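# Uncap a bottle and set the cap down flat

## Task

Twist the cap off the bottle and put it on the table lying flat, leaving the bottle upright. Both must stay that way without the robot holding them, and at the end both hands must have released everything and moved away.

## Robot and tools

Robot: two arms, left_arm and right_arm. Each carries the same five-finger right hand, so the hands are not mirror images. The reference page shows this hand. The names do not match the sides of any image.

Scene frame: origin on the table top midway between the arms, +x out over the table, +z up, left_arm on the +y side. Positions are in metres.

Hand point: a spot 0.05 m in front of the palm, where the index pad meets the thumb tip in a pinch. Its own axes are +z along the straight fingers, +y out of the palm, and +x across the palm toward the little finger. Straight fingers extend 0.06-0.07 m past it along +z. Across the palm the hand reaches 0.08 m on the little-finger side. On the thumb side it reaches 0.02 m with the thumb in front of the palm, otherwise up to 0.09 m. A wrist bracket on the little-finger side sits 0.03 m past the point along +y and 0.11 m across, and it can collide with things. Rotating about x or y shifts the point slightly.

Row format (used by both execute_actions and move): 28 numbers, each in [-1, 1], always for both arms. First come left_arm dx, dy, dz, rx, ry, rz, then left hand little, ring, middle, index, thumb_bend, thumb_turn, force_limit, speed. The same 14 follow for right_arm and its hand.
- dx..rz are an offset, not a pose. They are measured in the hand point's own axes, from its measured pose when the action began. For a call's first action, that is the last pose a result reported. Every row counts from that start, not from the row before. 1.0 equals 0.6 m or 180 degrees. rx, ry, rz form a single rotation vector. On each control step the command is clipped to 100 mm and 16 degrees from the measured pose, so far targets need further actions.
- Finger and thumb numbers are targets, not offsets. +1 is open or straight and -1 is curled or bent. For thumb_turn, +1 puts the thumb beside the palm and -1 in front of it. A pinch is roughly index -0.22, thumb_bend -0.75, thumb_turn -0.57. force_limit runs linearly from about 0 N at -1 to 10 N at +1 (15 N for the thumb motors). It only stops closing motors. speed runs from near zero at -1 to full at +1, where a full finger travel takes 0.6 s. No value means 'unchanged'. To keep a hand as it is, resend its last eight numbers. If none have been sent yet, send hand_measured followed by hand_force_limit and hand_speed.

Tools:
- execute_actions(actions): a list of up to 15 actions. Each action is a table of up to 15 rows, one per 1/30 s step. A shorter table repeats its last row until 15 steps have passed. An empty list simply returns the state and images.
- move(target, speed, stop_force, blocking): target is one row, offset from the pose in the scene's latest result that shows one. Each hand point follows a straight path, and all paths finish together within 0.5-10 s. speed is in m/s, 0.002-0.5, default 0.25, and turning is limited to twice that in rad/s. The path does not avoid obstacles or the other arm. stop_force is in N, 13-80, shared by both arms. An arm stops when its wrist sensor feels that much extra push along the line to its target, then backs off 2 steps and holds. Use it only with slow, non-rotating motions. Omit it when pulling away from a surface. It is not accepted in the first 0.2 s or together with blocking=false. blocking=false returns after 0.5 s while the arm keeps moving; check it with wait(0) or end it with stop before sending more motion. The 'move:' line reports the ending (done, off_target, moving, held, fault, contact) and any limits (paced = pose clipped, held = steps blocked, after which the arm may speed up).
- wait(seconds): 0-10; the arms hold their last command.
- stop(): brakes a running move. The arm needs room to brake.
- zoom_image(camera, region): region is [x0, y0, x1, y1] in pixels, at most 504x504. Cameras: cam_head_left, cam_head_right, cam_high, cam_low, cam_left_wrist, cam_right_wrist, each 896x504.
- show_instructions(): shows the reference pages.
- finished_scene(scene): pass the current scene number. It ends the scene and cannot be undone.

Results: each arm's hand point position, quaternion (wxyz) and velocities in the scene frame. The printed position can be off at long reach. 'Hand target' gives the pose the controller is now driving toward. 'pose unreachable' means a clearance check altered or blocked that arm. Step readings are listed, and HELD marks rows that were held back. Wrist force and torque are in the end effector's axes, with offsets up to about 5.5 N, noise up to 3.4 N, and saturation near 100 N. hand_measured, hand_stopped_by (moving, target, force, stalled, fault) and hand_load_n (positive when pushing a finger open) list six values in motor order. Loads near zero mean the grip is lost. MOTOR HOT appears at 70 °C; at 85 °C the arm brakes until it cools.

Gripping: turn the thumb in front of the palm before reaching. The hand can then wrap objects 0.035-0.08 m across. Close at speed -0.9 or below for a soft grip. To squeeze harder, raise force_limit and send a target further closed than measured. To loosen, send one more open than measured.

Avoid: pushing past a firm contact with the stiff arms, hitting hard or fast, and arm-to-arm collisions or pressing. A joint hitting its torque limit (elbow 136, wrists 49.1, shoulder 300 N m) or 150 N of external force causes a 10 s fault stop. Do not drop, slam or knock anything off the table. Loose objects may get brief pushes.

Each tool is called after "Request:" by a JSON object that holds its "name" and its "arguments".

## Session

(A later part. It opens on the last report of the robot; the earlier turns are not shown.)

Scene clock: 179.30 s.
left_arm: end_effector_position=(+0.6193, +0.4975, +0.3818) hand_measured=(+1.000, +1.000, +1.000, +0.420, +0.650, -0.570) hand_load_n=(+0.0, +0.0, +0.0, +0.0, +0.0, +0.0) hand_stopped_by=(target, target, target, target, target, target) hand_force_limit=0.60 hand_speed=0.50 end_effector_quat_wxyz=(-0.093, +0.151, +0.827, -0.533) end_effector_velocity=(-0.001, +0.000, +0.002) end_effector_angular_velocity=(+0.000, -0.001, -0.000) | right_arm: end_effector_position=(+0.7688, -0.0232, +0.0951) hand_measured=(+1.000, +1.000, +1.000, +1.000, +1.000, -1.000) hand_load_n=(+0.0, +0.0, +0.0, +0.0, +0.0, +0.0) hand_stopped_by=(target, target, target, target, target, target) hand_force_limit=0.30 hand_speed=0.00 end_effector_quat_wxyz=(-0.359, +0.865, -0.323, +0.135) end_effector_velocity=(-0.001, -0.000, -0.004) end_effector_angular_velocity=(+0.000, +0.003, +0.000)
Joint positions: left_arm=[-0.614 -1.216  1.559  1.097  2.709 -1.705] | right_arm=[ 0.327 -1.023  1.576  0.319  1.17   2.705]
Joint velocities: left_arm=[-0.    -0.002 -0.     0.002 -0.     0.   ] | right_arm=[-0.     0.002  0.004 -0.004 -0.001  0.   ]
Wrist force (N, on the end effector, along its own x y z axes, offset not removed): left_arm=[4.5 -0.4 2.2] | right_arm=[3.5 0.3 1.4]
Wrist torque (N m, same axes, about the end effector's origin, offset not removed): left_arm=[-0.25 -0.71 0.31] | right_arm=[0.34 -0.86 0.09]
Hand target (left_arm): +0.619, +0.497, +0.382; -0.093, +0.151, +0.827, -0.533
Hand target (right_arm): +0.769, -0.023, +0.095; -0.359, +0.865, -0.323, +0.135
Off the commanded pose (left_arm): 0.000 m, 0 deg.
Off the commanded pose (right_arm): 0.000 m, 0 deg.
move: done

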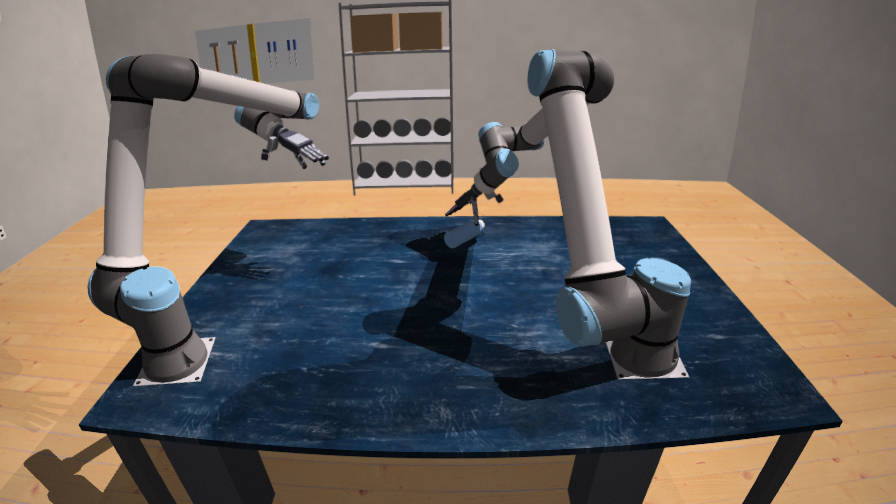

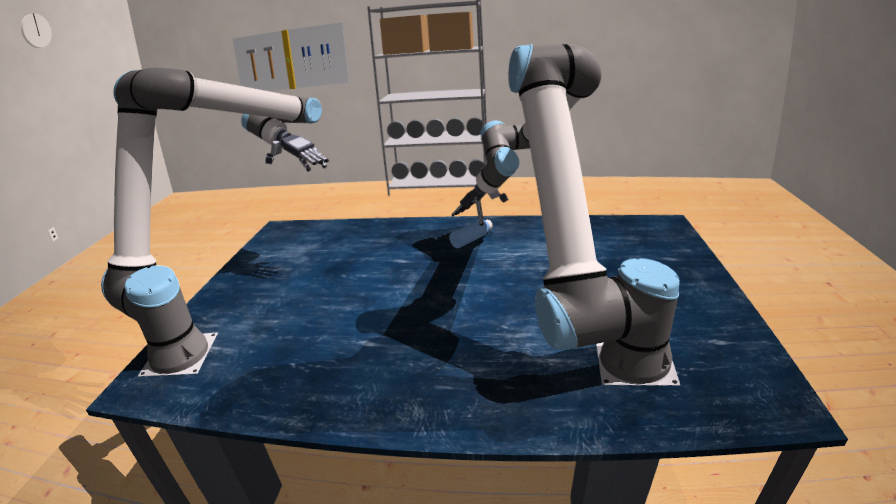

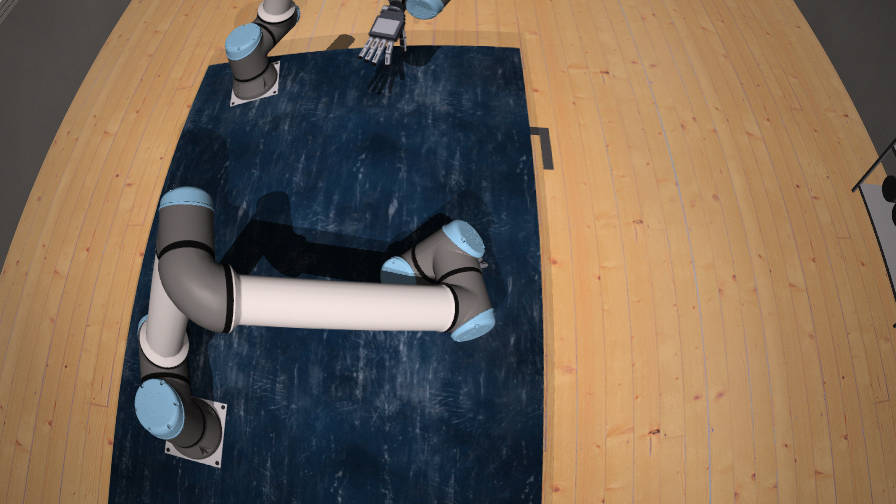

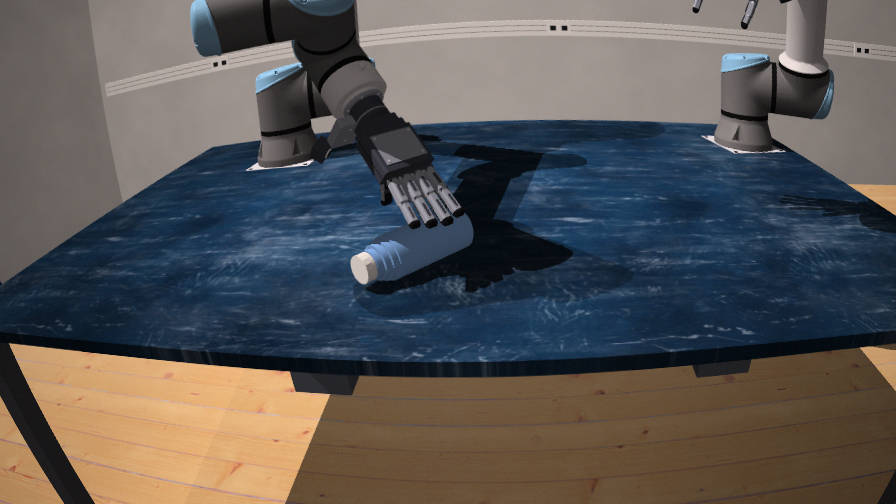

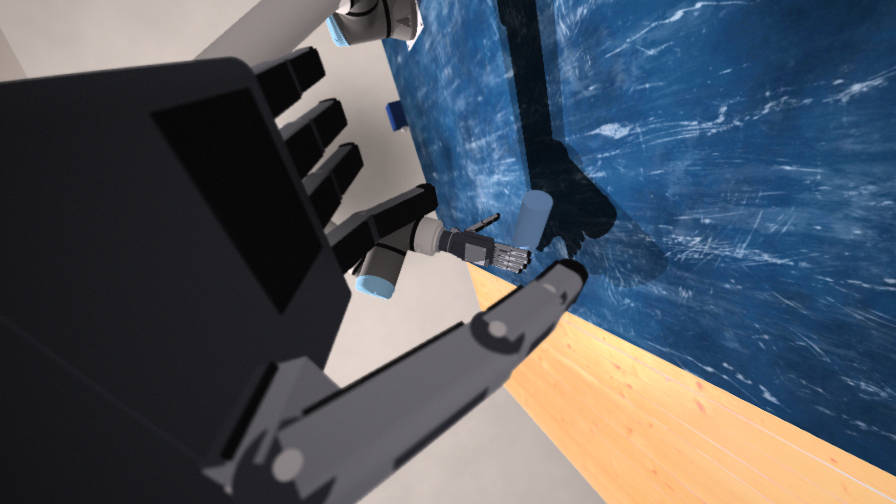

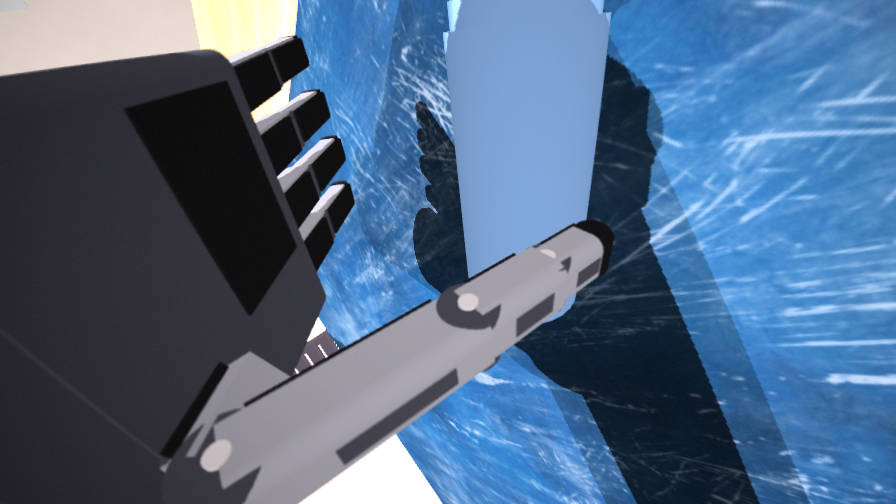

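Request:
{"name": "move", "arguments": {"target": [0,0,0,0,0,0,1,1,1,0.42,0.65,-0.57,0.6,0.5, 0,0.0118,-0.0118,0,0,0,1,1,1,1,1,-1,0.3,0], "speed": 0.1}}

Request:
{"name": "move", "arguments": {"target": [0,0,0,0,0,0,1,1,1,0.42,0.65,-0.57,0.6,0.5, 0,0.0766,0.0766,0,0,0,1,1,1,1,1,-1,0.3,0], "speed": 0.04, "stop_force": 15}}

Request:
{"name": "zoom_image", "arguments": {"camera": "cam_low", "region": [280,100,600,320]}}

Scene clock: 201.07 s.
left_arm: end_effector_position=(+0.6193, +0.4975, +0.3818) hand_measured=(+1.000, +1.000, +1.000, +0.420, +0.650, -0.570) hand_load_n=(+0.0, +0.0, +0.0, +0.0, +0.0, +0.0) hand_stopped_by=(target, target, target, target, target, target) hand_force_limit=0.60 hand_speed=0.50 end_effector_quat_wxyz=(-0.093, +0.151, +0.827, -0.533) end_effector_velocity=(-0.000, +0.000, +0.000) end_effector_angular_velocity=(+0.000, -0.001, -0.000) | right_arm: end_effector_position=(+0.7624, -0.0306, +0.0951) hand_measured=(+1.000, +1.000, +1.000, +1.000, +1.000, -1.000) hand_load_n=(+0.0, +0.0, +0.0, +0.0, +0.0, +0.0) hand_stopped_by=(target, target, target, target, target, target) hand_force_limit=0.30 hand_speed=0.00 end_effector_quat_wxyz=(-0.359, +0.865, -0.323, +0.135) end_effector_velocity=(-0.003, -0.002, -0.003) end_effector_angular_velocity=(-0.001, +0.004, -0.000)
Joint positions: left_arm=[-0.614 -1.216  1.559  1.097  2.709 -1.705] | right_arm=[ 0.32  -1.035  1.598  0.313  1.165  2.699]
Joint velocities: left_arm=[-0.    -0.001  0.     0.    -0.001  0.001] | right_arm=[-0.002 -0.001  0.007 -0.001 -0.001 -0.002]
Wrist force (N, on the end effector, along its own x y z axes, offset not removed): left_arm=[3.4 1.8 -1.4] | right_arm=[2.7 -0.4 -2.2]
Wrist torque (N m, same axes, about the end effector's origin, offset not removed): left_arm=[0.56 -0.60 0.44] | right_arm=[0.12 -0.35 -0.06]
Hand target (left_arm): +0.619, +0.497, +0.382; -0.093, +0.151, +0.827, -0.533
Hand target (right_arm): +0.762, -0.031, +0.095; -0.359, +0.865, -0.323, +0.135
Off the commanded pose (left_arm): 0.000 m, 0 deg.
Off the commanded pose (right_arm): 0.000 m, 0 deg.
move: done

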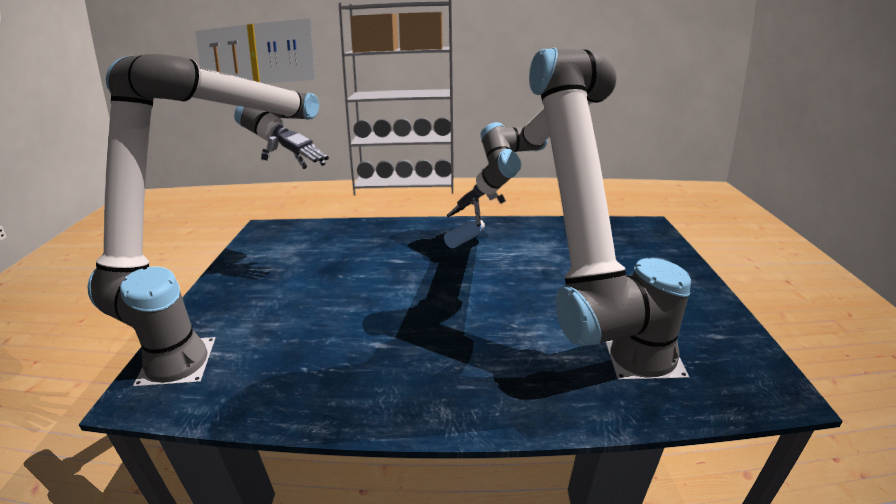

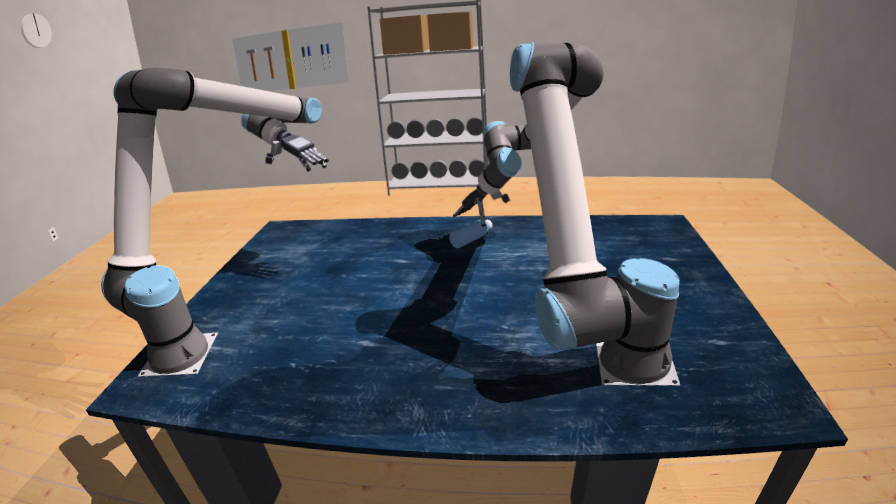

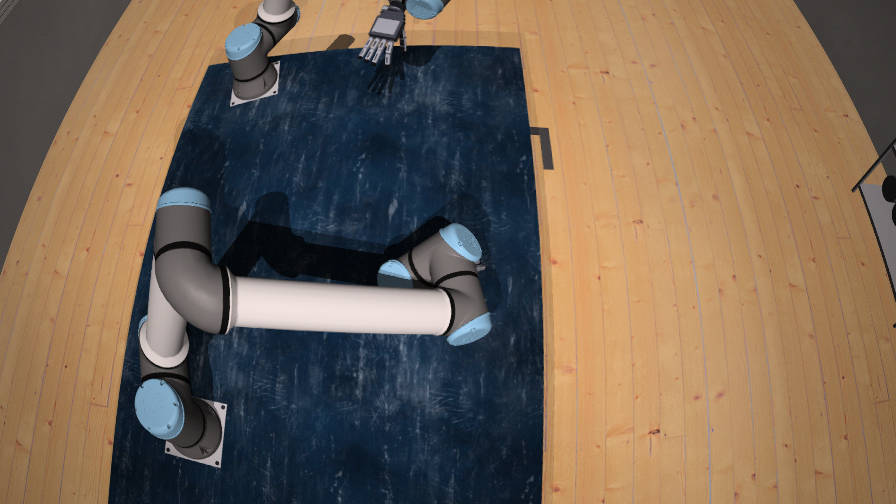

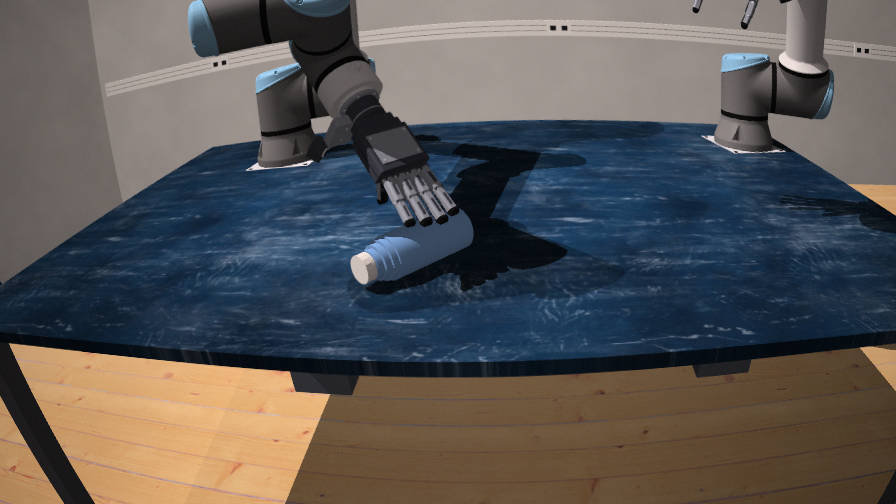

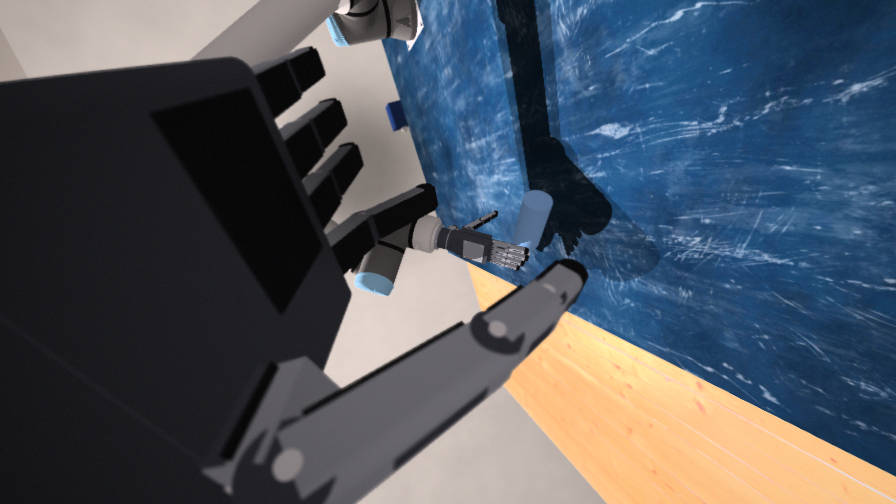

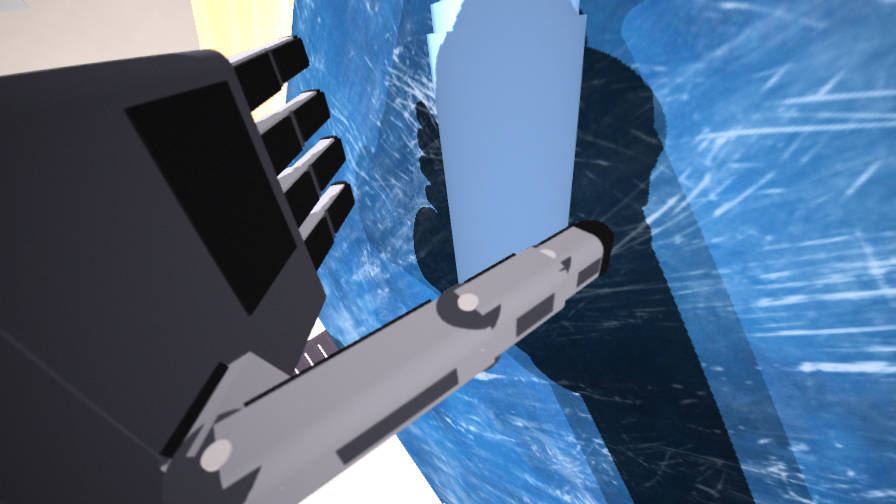

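Scene clock: 203.07 s.
left_arm: end_effector_position=(+0.6193, +0.4975, +0.3818) hand_measured=(+1.000, +1.000, +1.000, +0.420, +0.650, -0.570) hand_load_n=(+0.0, +0.0, +0.0, +0.0, +0.0, +0.0) hand_stopped_by=(target, target, target, target, target, target) hand_force_limit=0.60 hand_speed=0.50 end_effector_quat_wxyz=(-0.093, +0.151, +0.827, -0.533) end_effector_velocity=(-0.000, +0.000, +0.000) end_effector_angular_velocity=(+0.001, -0.001, +0.000) | right_arm: end_effector_position=(+0.7625, -0.0305, +0.0304) hand_measured=(+1.000, +1.000, +1.000, +1.000, +1.000, -1.000) hand_load_n=(+0.0, +0.0, +0.0, +0.0, +0.0, +0.0) hand_stopped_by=(target, target, target, target, target, target) hand_force_limit=0.30 hand_speed=0.00 end_effector_quat_wxyz=(-0.359, +0.865, -0.323, +0.135) end_effector_velocity=(+0.000, +0.000, -0.001) end_effector_angular_velocity=(+0.000, -0.002, +0.000)
Joint positions: left_arm=[-0.614 -1.216  1.559  1.097  2.709 -1.705] | right_arm=[ 0.32  -0.975  1.632  0.217  1.165  2.699]
Joint velocities: left_arm=[ 0.    -0.001  0.     0.001 -0.001  0.   ] | right_arm=[ 0.     0.001  0.001 -0.004  0.    -0.   ]
Wrist force (N, on the end effector, along its own x y z axes, offset not removed): left_arm=[-1.5 -0.2 0.6] | right_arm=[-0.9 -5.8 3.7]
Wrist torque (N m, same axes, about the end effector's origin, offset not removed): left_arm=[0.18 0.09 -0.06] | right_arm=[-0.92 0.25 -0.39]
Hand target (left_arm): +0.619, +0.497, +0.382; -0.093, +0.151, +0.827, -0.533
Hand target (right_arm): +0.762, -0.030, +0.030; -0.359, +0.865, -0.323, +0.135
Off the commanded pose (left_arm): 0.000 m, 0 deg.
Off the commanded pose (right_arm): 0.000 m, 0 deg.
move: done

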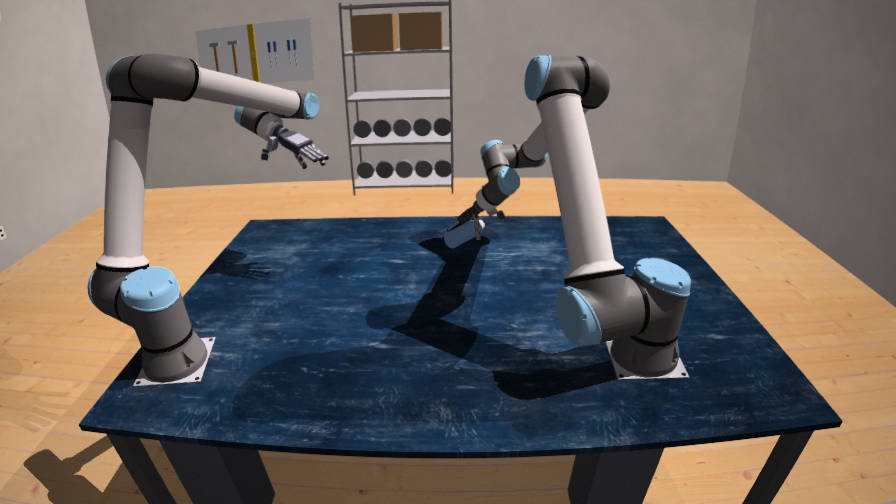

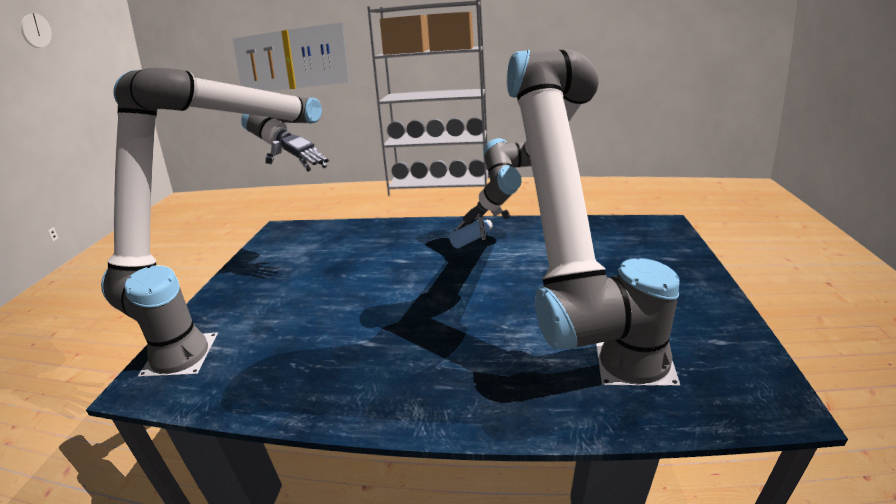

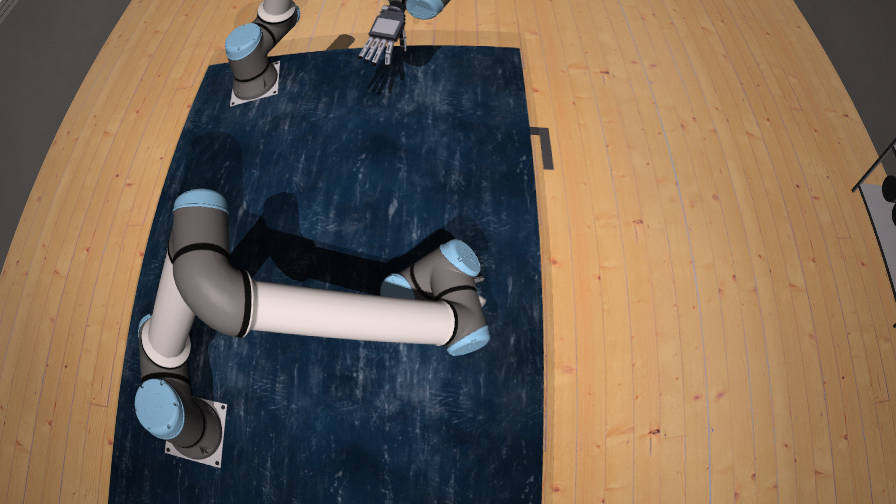

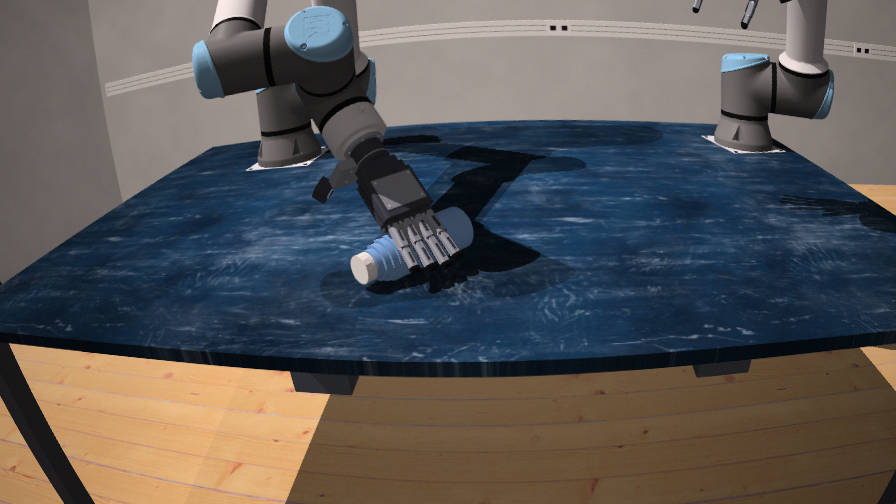

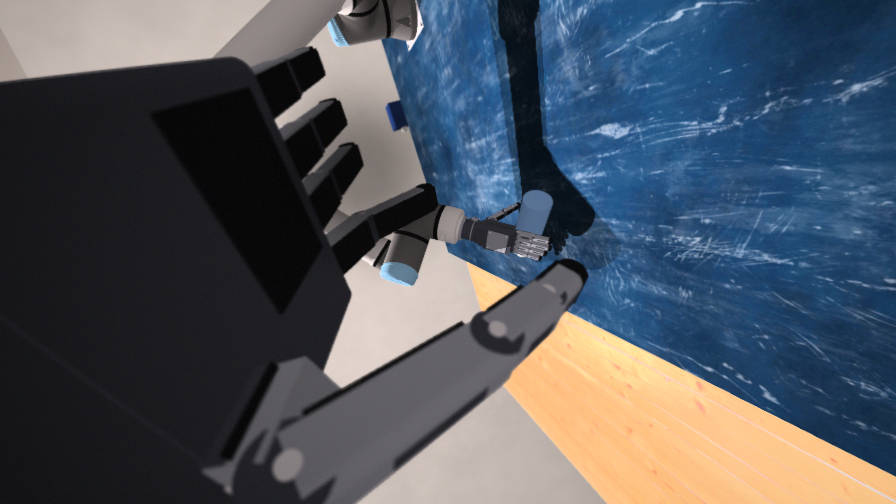

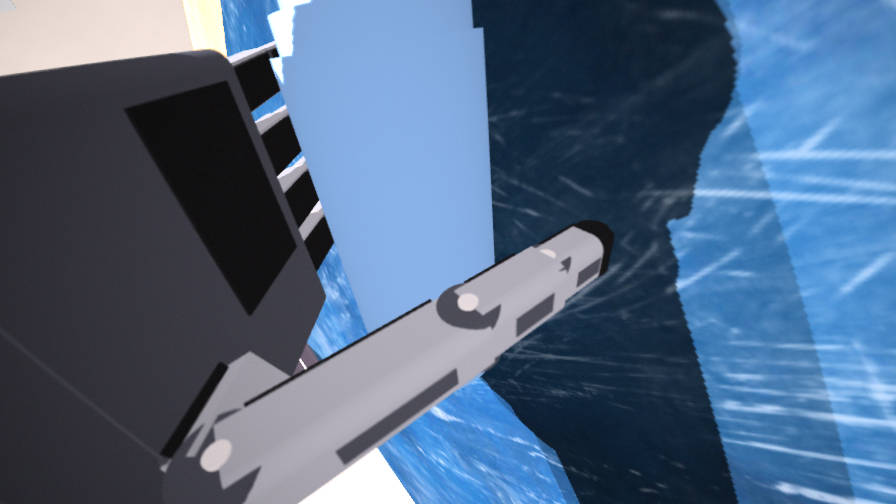

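Region (280, 100, 600, 320) of cam_low's 896x504 image, scaled by 1.575, with more detail than that image has; it fills the top 346 rows of this view, and the rest is white.

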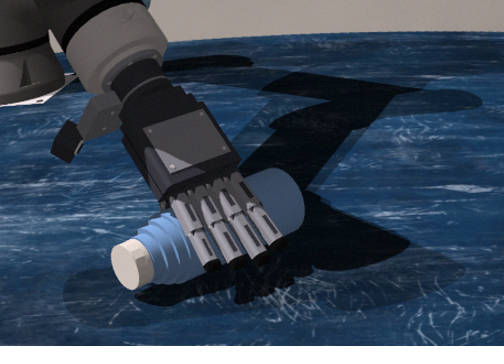

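Request:
{"name": "execute_actions", "arguments": {"actions": [[[0,0,0,0,0,0,1,1,1,0.42,0.65,-0.57,0.6,0.5, 0,0,0,0,0,0,-0.8,-0.8,-0.8,-0.8,0.2,-1,1,-0.6]],[[0,0,0,0,0,0,1,1,1,0.42,0.65,-0.57,0.6,0.5, 0,0,0,0,0,0,-0.8,-0.8,-0.8,-0.8,0.2,-1,1,-0.6]],[[0,0,0,0,0,0,1,1,1,0.42,0.65,-0.57,0.6,0.5, 0,0,0,0,0,0,-0.8,-0.8,-0.8,-0.8,0.2,-1,1,-0.6]],[[0,0,0,0,0,0,1,1,1,0.42,0.65,-0.57,0.6,0.5, 0,0,0,0,0,0,-0.8,-0.8,-0.8,-0.8,0.2,-1,1,-0.6]]]}}

Scene clock: 219.47 s.
left_arm: end_effector_position=(+0.6193, +0.4975, +0.3818) hand_measured=(+1.000, +1.000, +1.000, +0.420, +0.650, -0.570) hand_load_n=(+0.0, +0.0, +0.0, +0.0, +0.0, +0.0) hand_stopped_by=(target, target, target, target, target, target) hand_force_limit=0.60 hand_speed=0.50 end_effector_quat_wxyz=(-0.093, +0.151, +0.827, -0.533) end_effector_velocity=(+0.000, +0.000, +0.000) end_effector_angular_velocity=(+0.000, -0.002, -0.000) | right_arm: end_effector_position=(+0.7624, -0.0305, +0.0303) hand_measured=(+0.116, +0.140, +0.146, +0.164, +0.556, -1.000) hand_load_n=(+10.5, +7.0, +9.0, +6.5, +31.0, +12.5) hand_stopped_by=(force, force, force, force, force, target) hand_force_limit=1.00 hand_speed=-0.60 end_effector_quat_wxyz=(-0.359, +0.865, -0.323, +0.135) end_effector_velocity=(+0.001, +0.000, +0.001) end_effector_angular_velocity=(+0.001, -0.001, +0.000)
Joint positions: left_arm=[-0.614 -1.216  1.559  1.097  2.709 -1.705] | right_arm=[ 0.32  -0.975  1.632  0.217  1.165  2.699]
Joint velocities: left_arm=[ 0.    -0.001 -0.     0.    -0.001  0.001] | right_arm=[-0.    -0.001 -0.001 -0.    -0.001  0.001]
Wrist force (N, on the end effector, along its own x y z axes, offset not removed): left_arm=[2.6 -2.9 -0.1] | right_arm=[-1.1 0.6 2.1]
Wrist torque (N m, same axes, about the end effector's origin, offset not removed): left_arm=[-0.47 -0.54 0.35] | right_arm=[0.19 -0.19 -0.24]
Hand target (left_arm): +0.619, +0.497, +0.382; -0.093, +0.151, +0.827, -0.533
Hand target (right_arm): +0.762, -0.030, +0.030; -0.359, +0.865, -0.323, +0.135
Off the commanded pose (left_arm): 0.000 m, 0 deg.
Off the commanded pose (right_arm): 0.000 m, 0 deg.
Step readings (end_effector_position; steps 1 to 15: 1st action; 16 to 30: 2nd action; 31 to 45: 3rd action; 46 to 60: 4th action):
0: left_arm (+0.6193, +0.4975, +0.3818) | right_arm (+0.7625, -0.0305, +0.0301)
1: left_arm (+0.6193, +0.4975, +0.3818) | right_arm (+0.7625, -0.0305, +0.0301)
2: left_arm (+0.6193, +0.4975, +0.3818) | right_arm (+0.7625, -0.0305, +0.0301)
4: left_arm (+0.6193, +0.4975, +0.3818) | right_arm (+0.7625, -0.0305, +0.0301)
8: left_arm (+0.6193, +0.4975, +0.3818) | right_arm (+0.7624, -0.0305, +0.0301)
15: left_arm (+0.6193, +0.4975, +0.3818) | right_arm (+0.7624, -0.0305, +0.0303)
16: left_arm (+0.6193, +0.4975, +0.3818) | right_arm (+0.7624, -0.0305, +0.0303)
17: left_arm (+0.6193, +0.4975, +0.3818) | right_arm (+0.7624, -0.0305, +0.0303)
19: left_arm (+0.6193, +0.4975, +0.3818) | right_arm (+0.7624, -0.0305, +0.0303)
23: left_arm (+0.6193, +0.4975, +0.3818) | right_arm (+0.7624, -0.0305, +0.0303)
30: left_arm (+0.6193, +0.4975, +0.3818) | right_arm (+0.7624, -0.0305, +0.0303)
31: left_arm (+0.6193, +0.4975, +0.3818) | right_arm (+0.7624, -0.0305, +0.0303)
32: left_arm (+0.6193, +0.4975, +0.3818) | right_arm (+0.7624, -0.0305, +0.0303)
34: left_arm (+0.6193, +0.4975, +0.3818) | right_arm (+0.7624, -0.0305, +0.0303)
38: left_arm (+0.6193, +0.4975, +0.3818) | right_arm (+0.7624, -0.0305, +0.0303)
45: left_arm (+0.6193, +0.4975, +0.3818) | right_arm (+0.7624, -0.0305, +0.0303)
46: left_arm (+0.6193, +0.4975, +0.3818) | right_arm (+0.7624, -0.0305, +0.0303)
47: left_arm (+0.6193, +0.4975, +0.3818) | right_arm (+0.7624, -0.0305, +0.0303)
49: left_arm (+0.6193, +0.4975, +0.3818) | right_arm (+0.7624, -0.0305, +0.0303)
53: left_arm (+0.6193, +0.4975, +0.3818) | right_arm (+0.7624, -0.0305, +0.0303)
60: end_effector_position above

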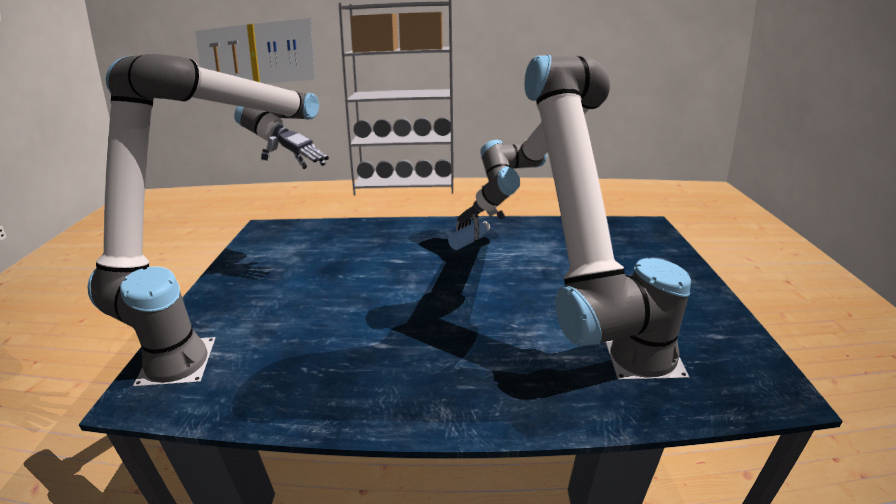

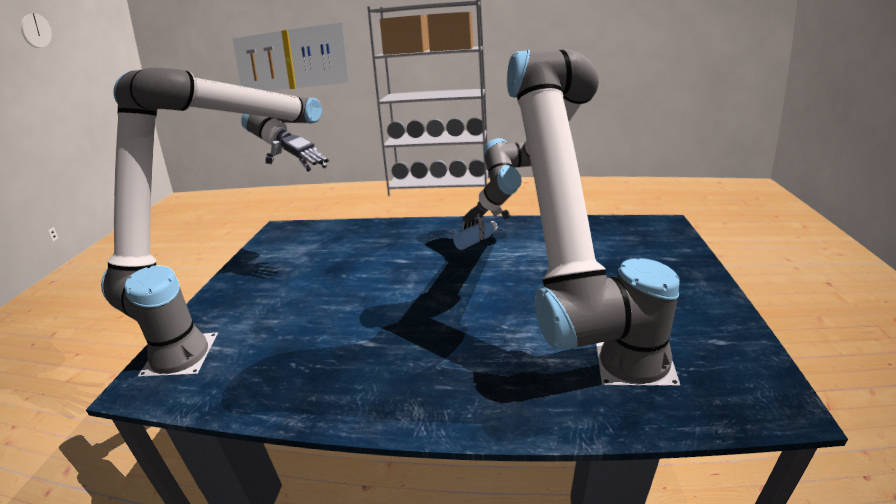

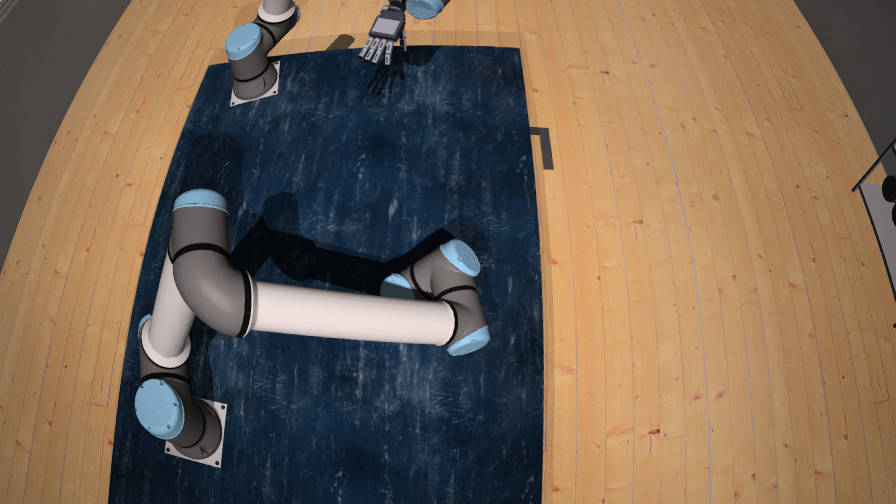

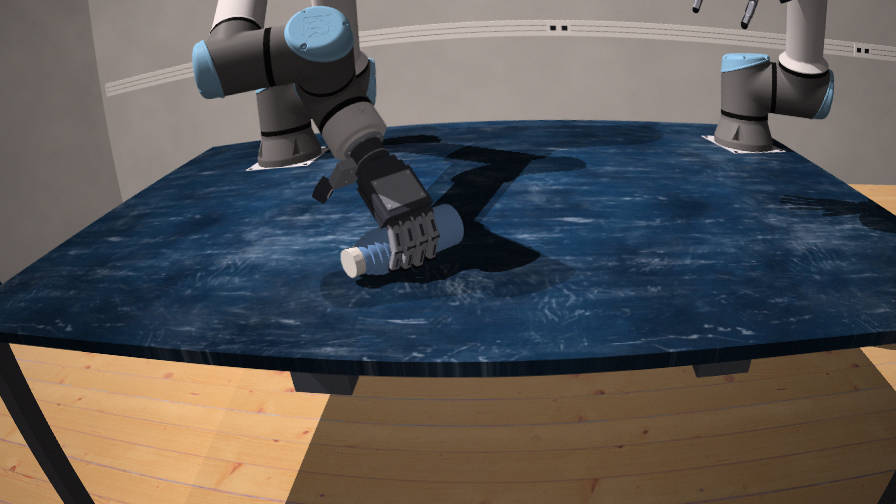

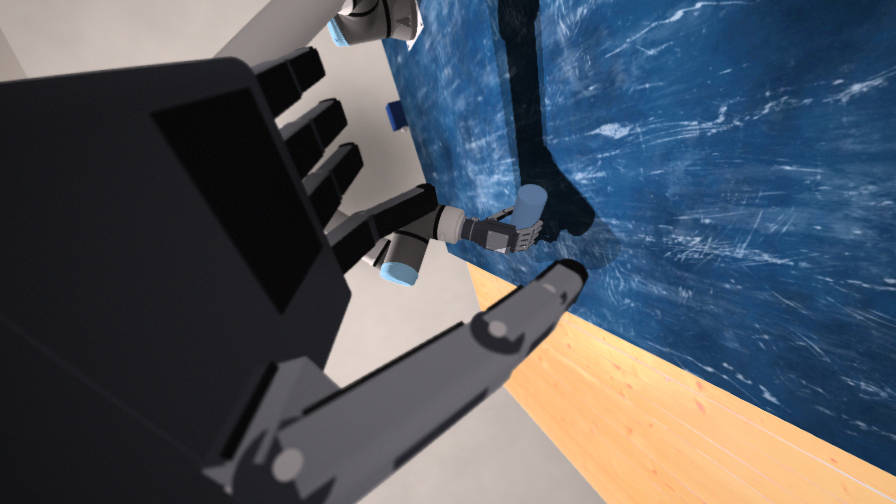

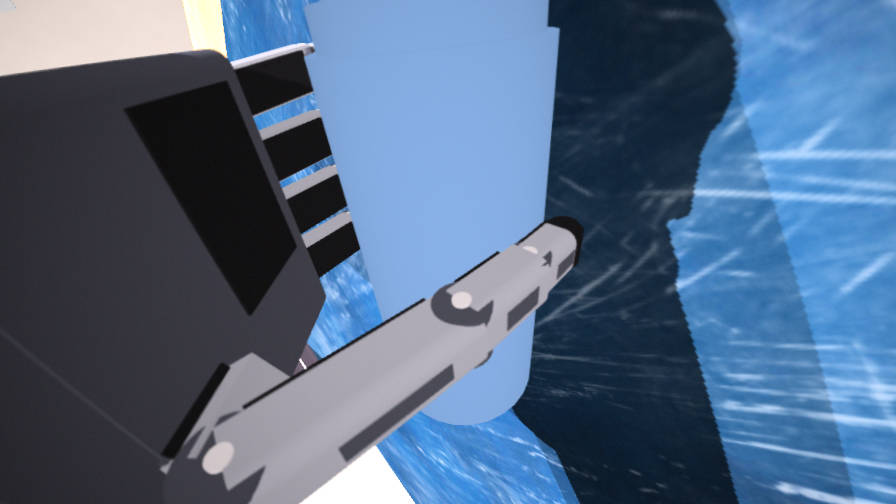

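Request:
{"name": "move", "arguments": {"target": [0,0,0,0,0,0,1,1,1,0.42,0.65,-0.57,0.6,0.5, 0,-0.0471,-0.0471,0,0,0,-0.8,-0.8,-0.8,-0.8,0.2,-1,1,-0.6], "speed": 0.05}}

Request:
{"name": "zoom_image", "arguments": {"camera": "cam_low", "region": [280,100,600,320]}}

Scene clock: 234.03 s.
left_arm: end_effector_position=(+0.6193, +0.4975, +0.3818) hand_measured=(+1.000, +1.000, +1.000, +0.420, +0.650, -0.570) hand_load_n=(+0.0, +0.0, +0.0, +0.0, +0.0, +0.0) hand_stopped_by=(target, target, target, target, target, target) hand_force_limit=0.60 hand_speed=0.50 end_effector_quat_wxyz=(-0.093, +0.151, +0.827, -0.533) end_effector_velocity=(-0.000, -0.000, +0.001) end_effector_angular_velocity=(+0.000, +0.001, -0.001) | right_arm: end_effector_position=(+0.7624, -0.0305, +0.0700) hand_measured=(+0.116, +0.140, +0.146, +0.164, +0.556, -1.000) hand_load_n=(+10.0, +7.0, +9.0, +7.0, +30.5, +13.0) hand_stopped_by=(force, force, force, force, force, target) hand_force_limit=1.00 hand_speed=-0.60 end_effector_quat_wxyz=(-0.359, +0.865, -0.323, +0.135) end_effector_velocity=(+0.000, -0.000, +0.001) end_effector_angular_velocity=(-0.000, +0.002, -0.000)
Joint positions: left_arm=[-0.614 -1.216  1.559  1.097  2.709 -1.705] | right_arm=[ 0.32  -1.013  1.612  0.276  1.165  2.699]
Joint velocities: left_arm=[-0.001 -0.    -0.     0.002  0.     0.001] | right_arm=[-0.     0.    -0.002  0.004 -0.     0.   ]
Wrist force (N, on the end effector, along its own x y z axes, offset not removed): left_arm=[4.9 1.6 -1.2] | right_arm=[-1.6 0.6 -5.3]
Wrist torque (N m, same axes, about the end effector's origin, offset not removed): left_arm=[0.38 -0.91 0.46] | right_arm=[0.58 0.27 -0.22]
Hand target (left_arm): +0.619, +0.497, +0.382; -0.093, +0.151, +0.827, -0.533
Hand target (right_arm): +0.762, -0.031, +0.070; -0.359, +0.865, -0.323, +0.135
Off the commanded pose (left_arm): 0.000 m, 0 deg.
Off the commanded pose (right_arm): 0.000 m, 0 deg.
move: done

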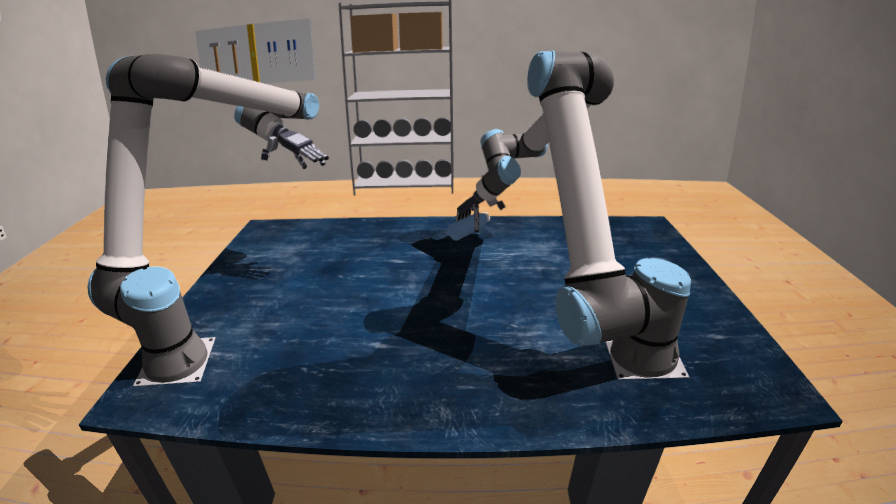

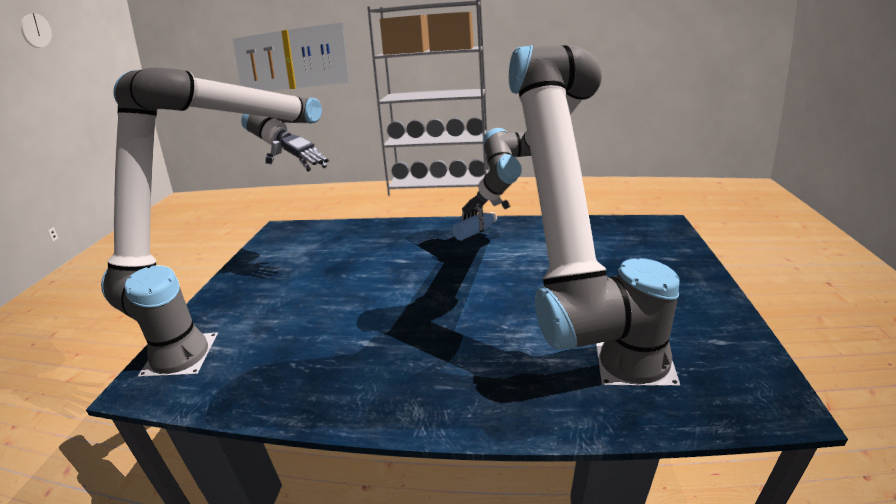

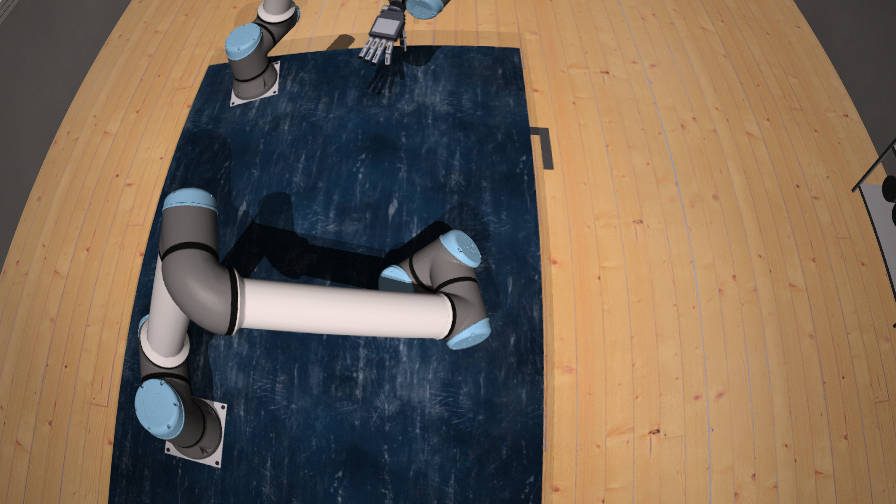

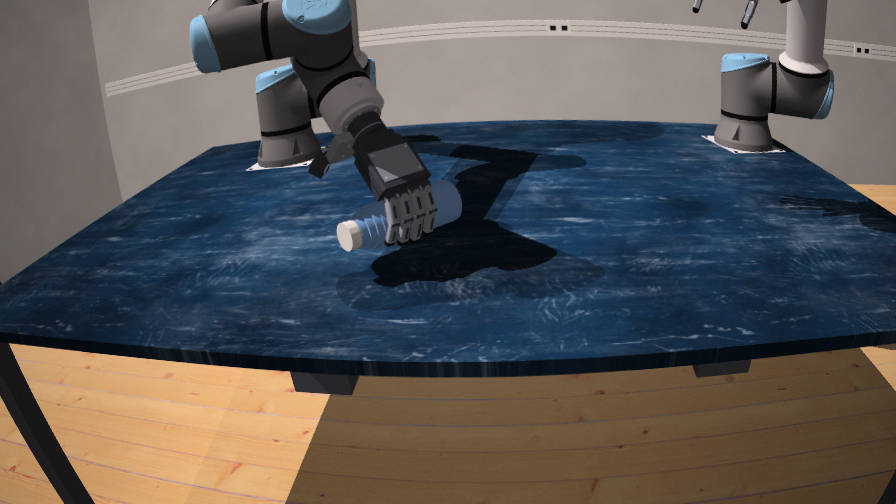

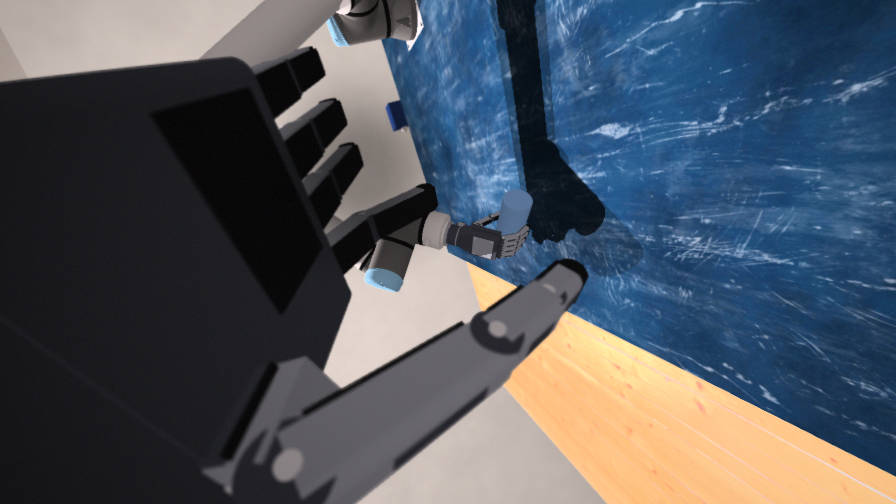

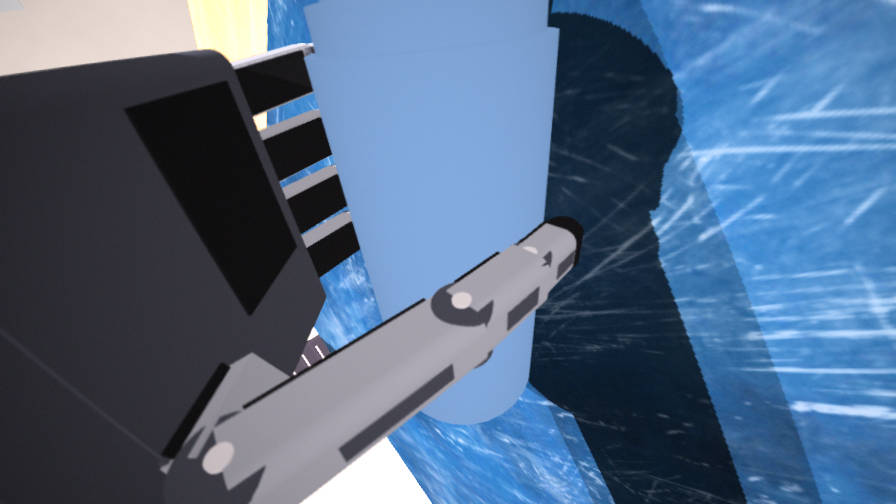

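Region (280, 100, 600, 320) of cam_low's 896x504 image, scaled by 1.575, with more detail than that image has; it fills the top 346 rows of this view, and the rest is white.

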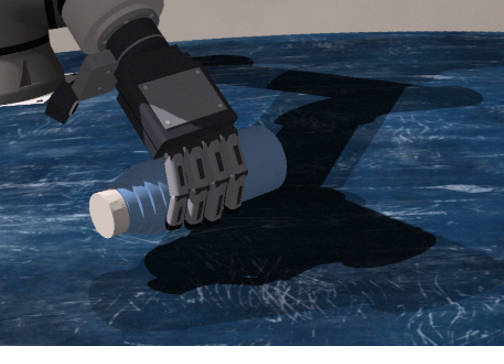

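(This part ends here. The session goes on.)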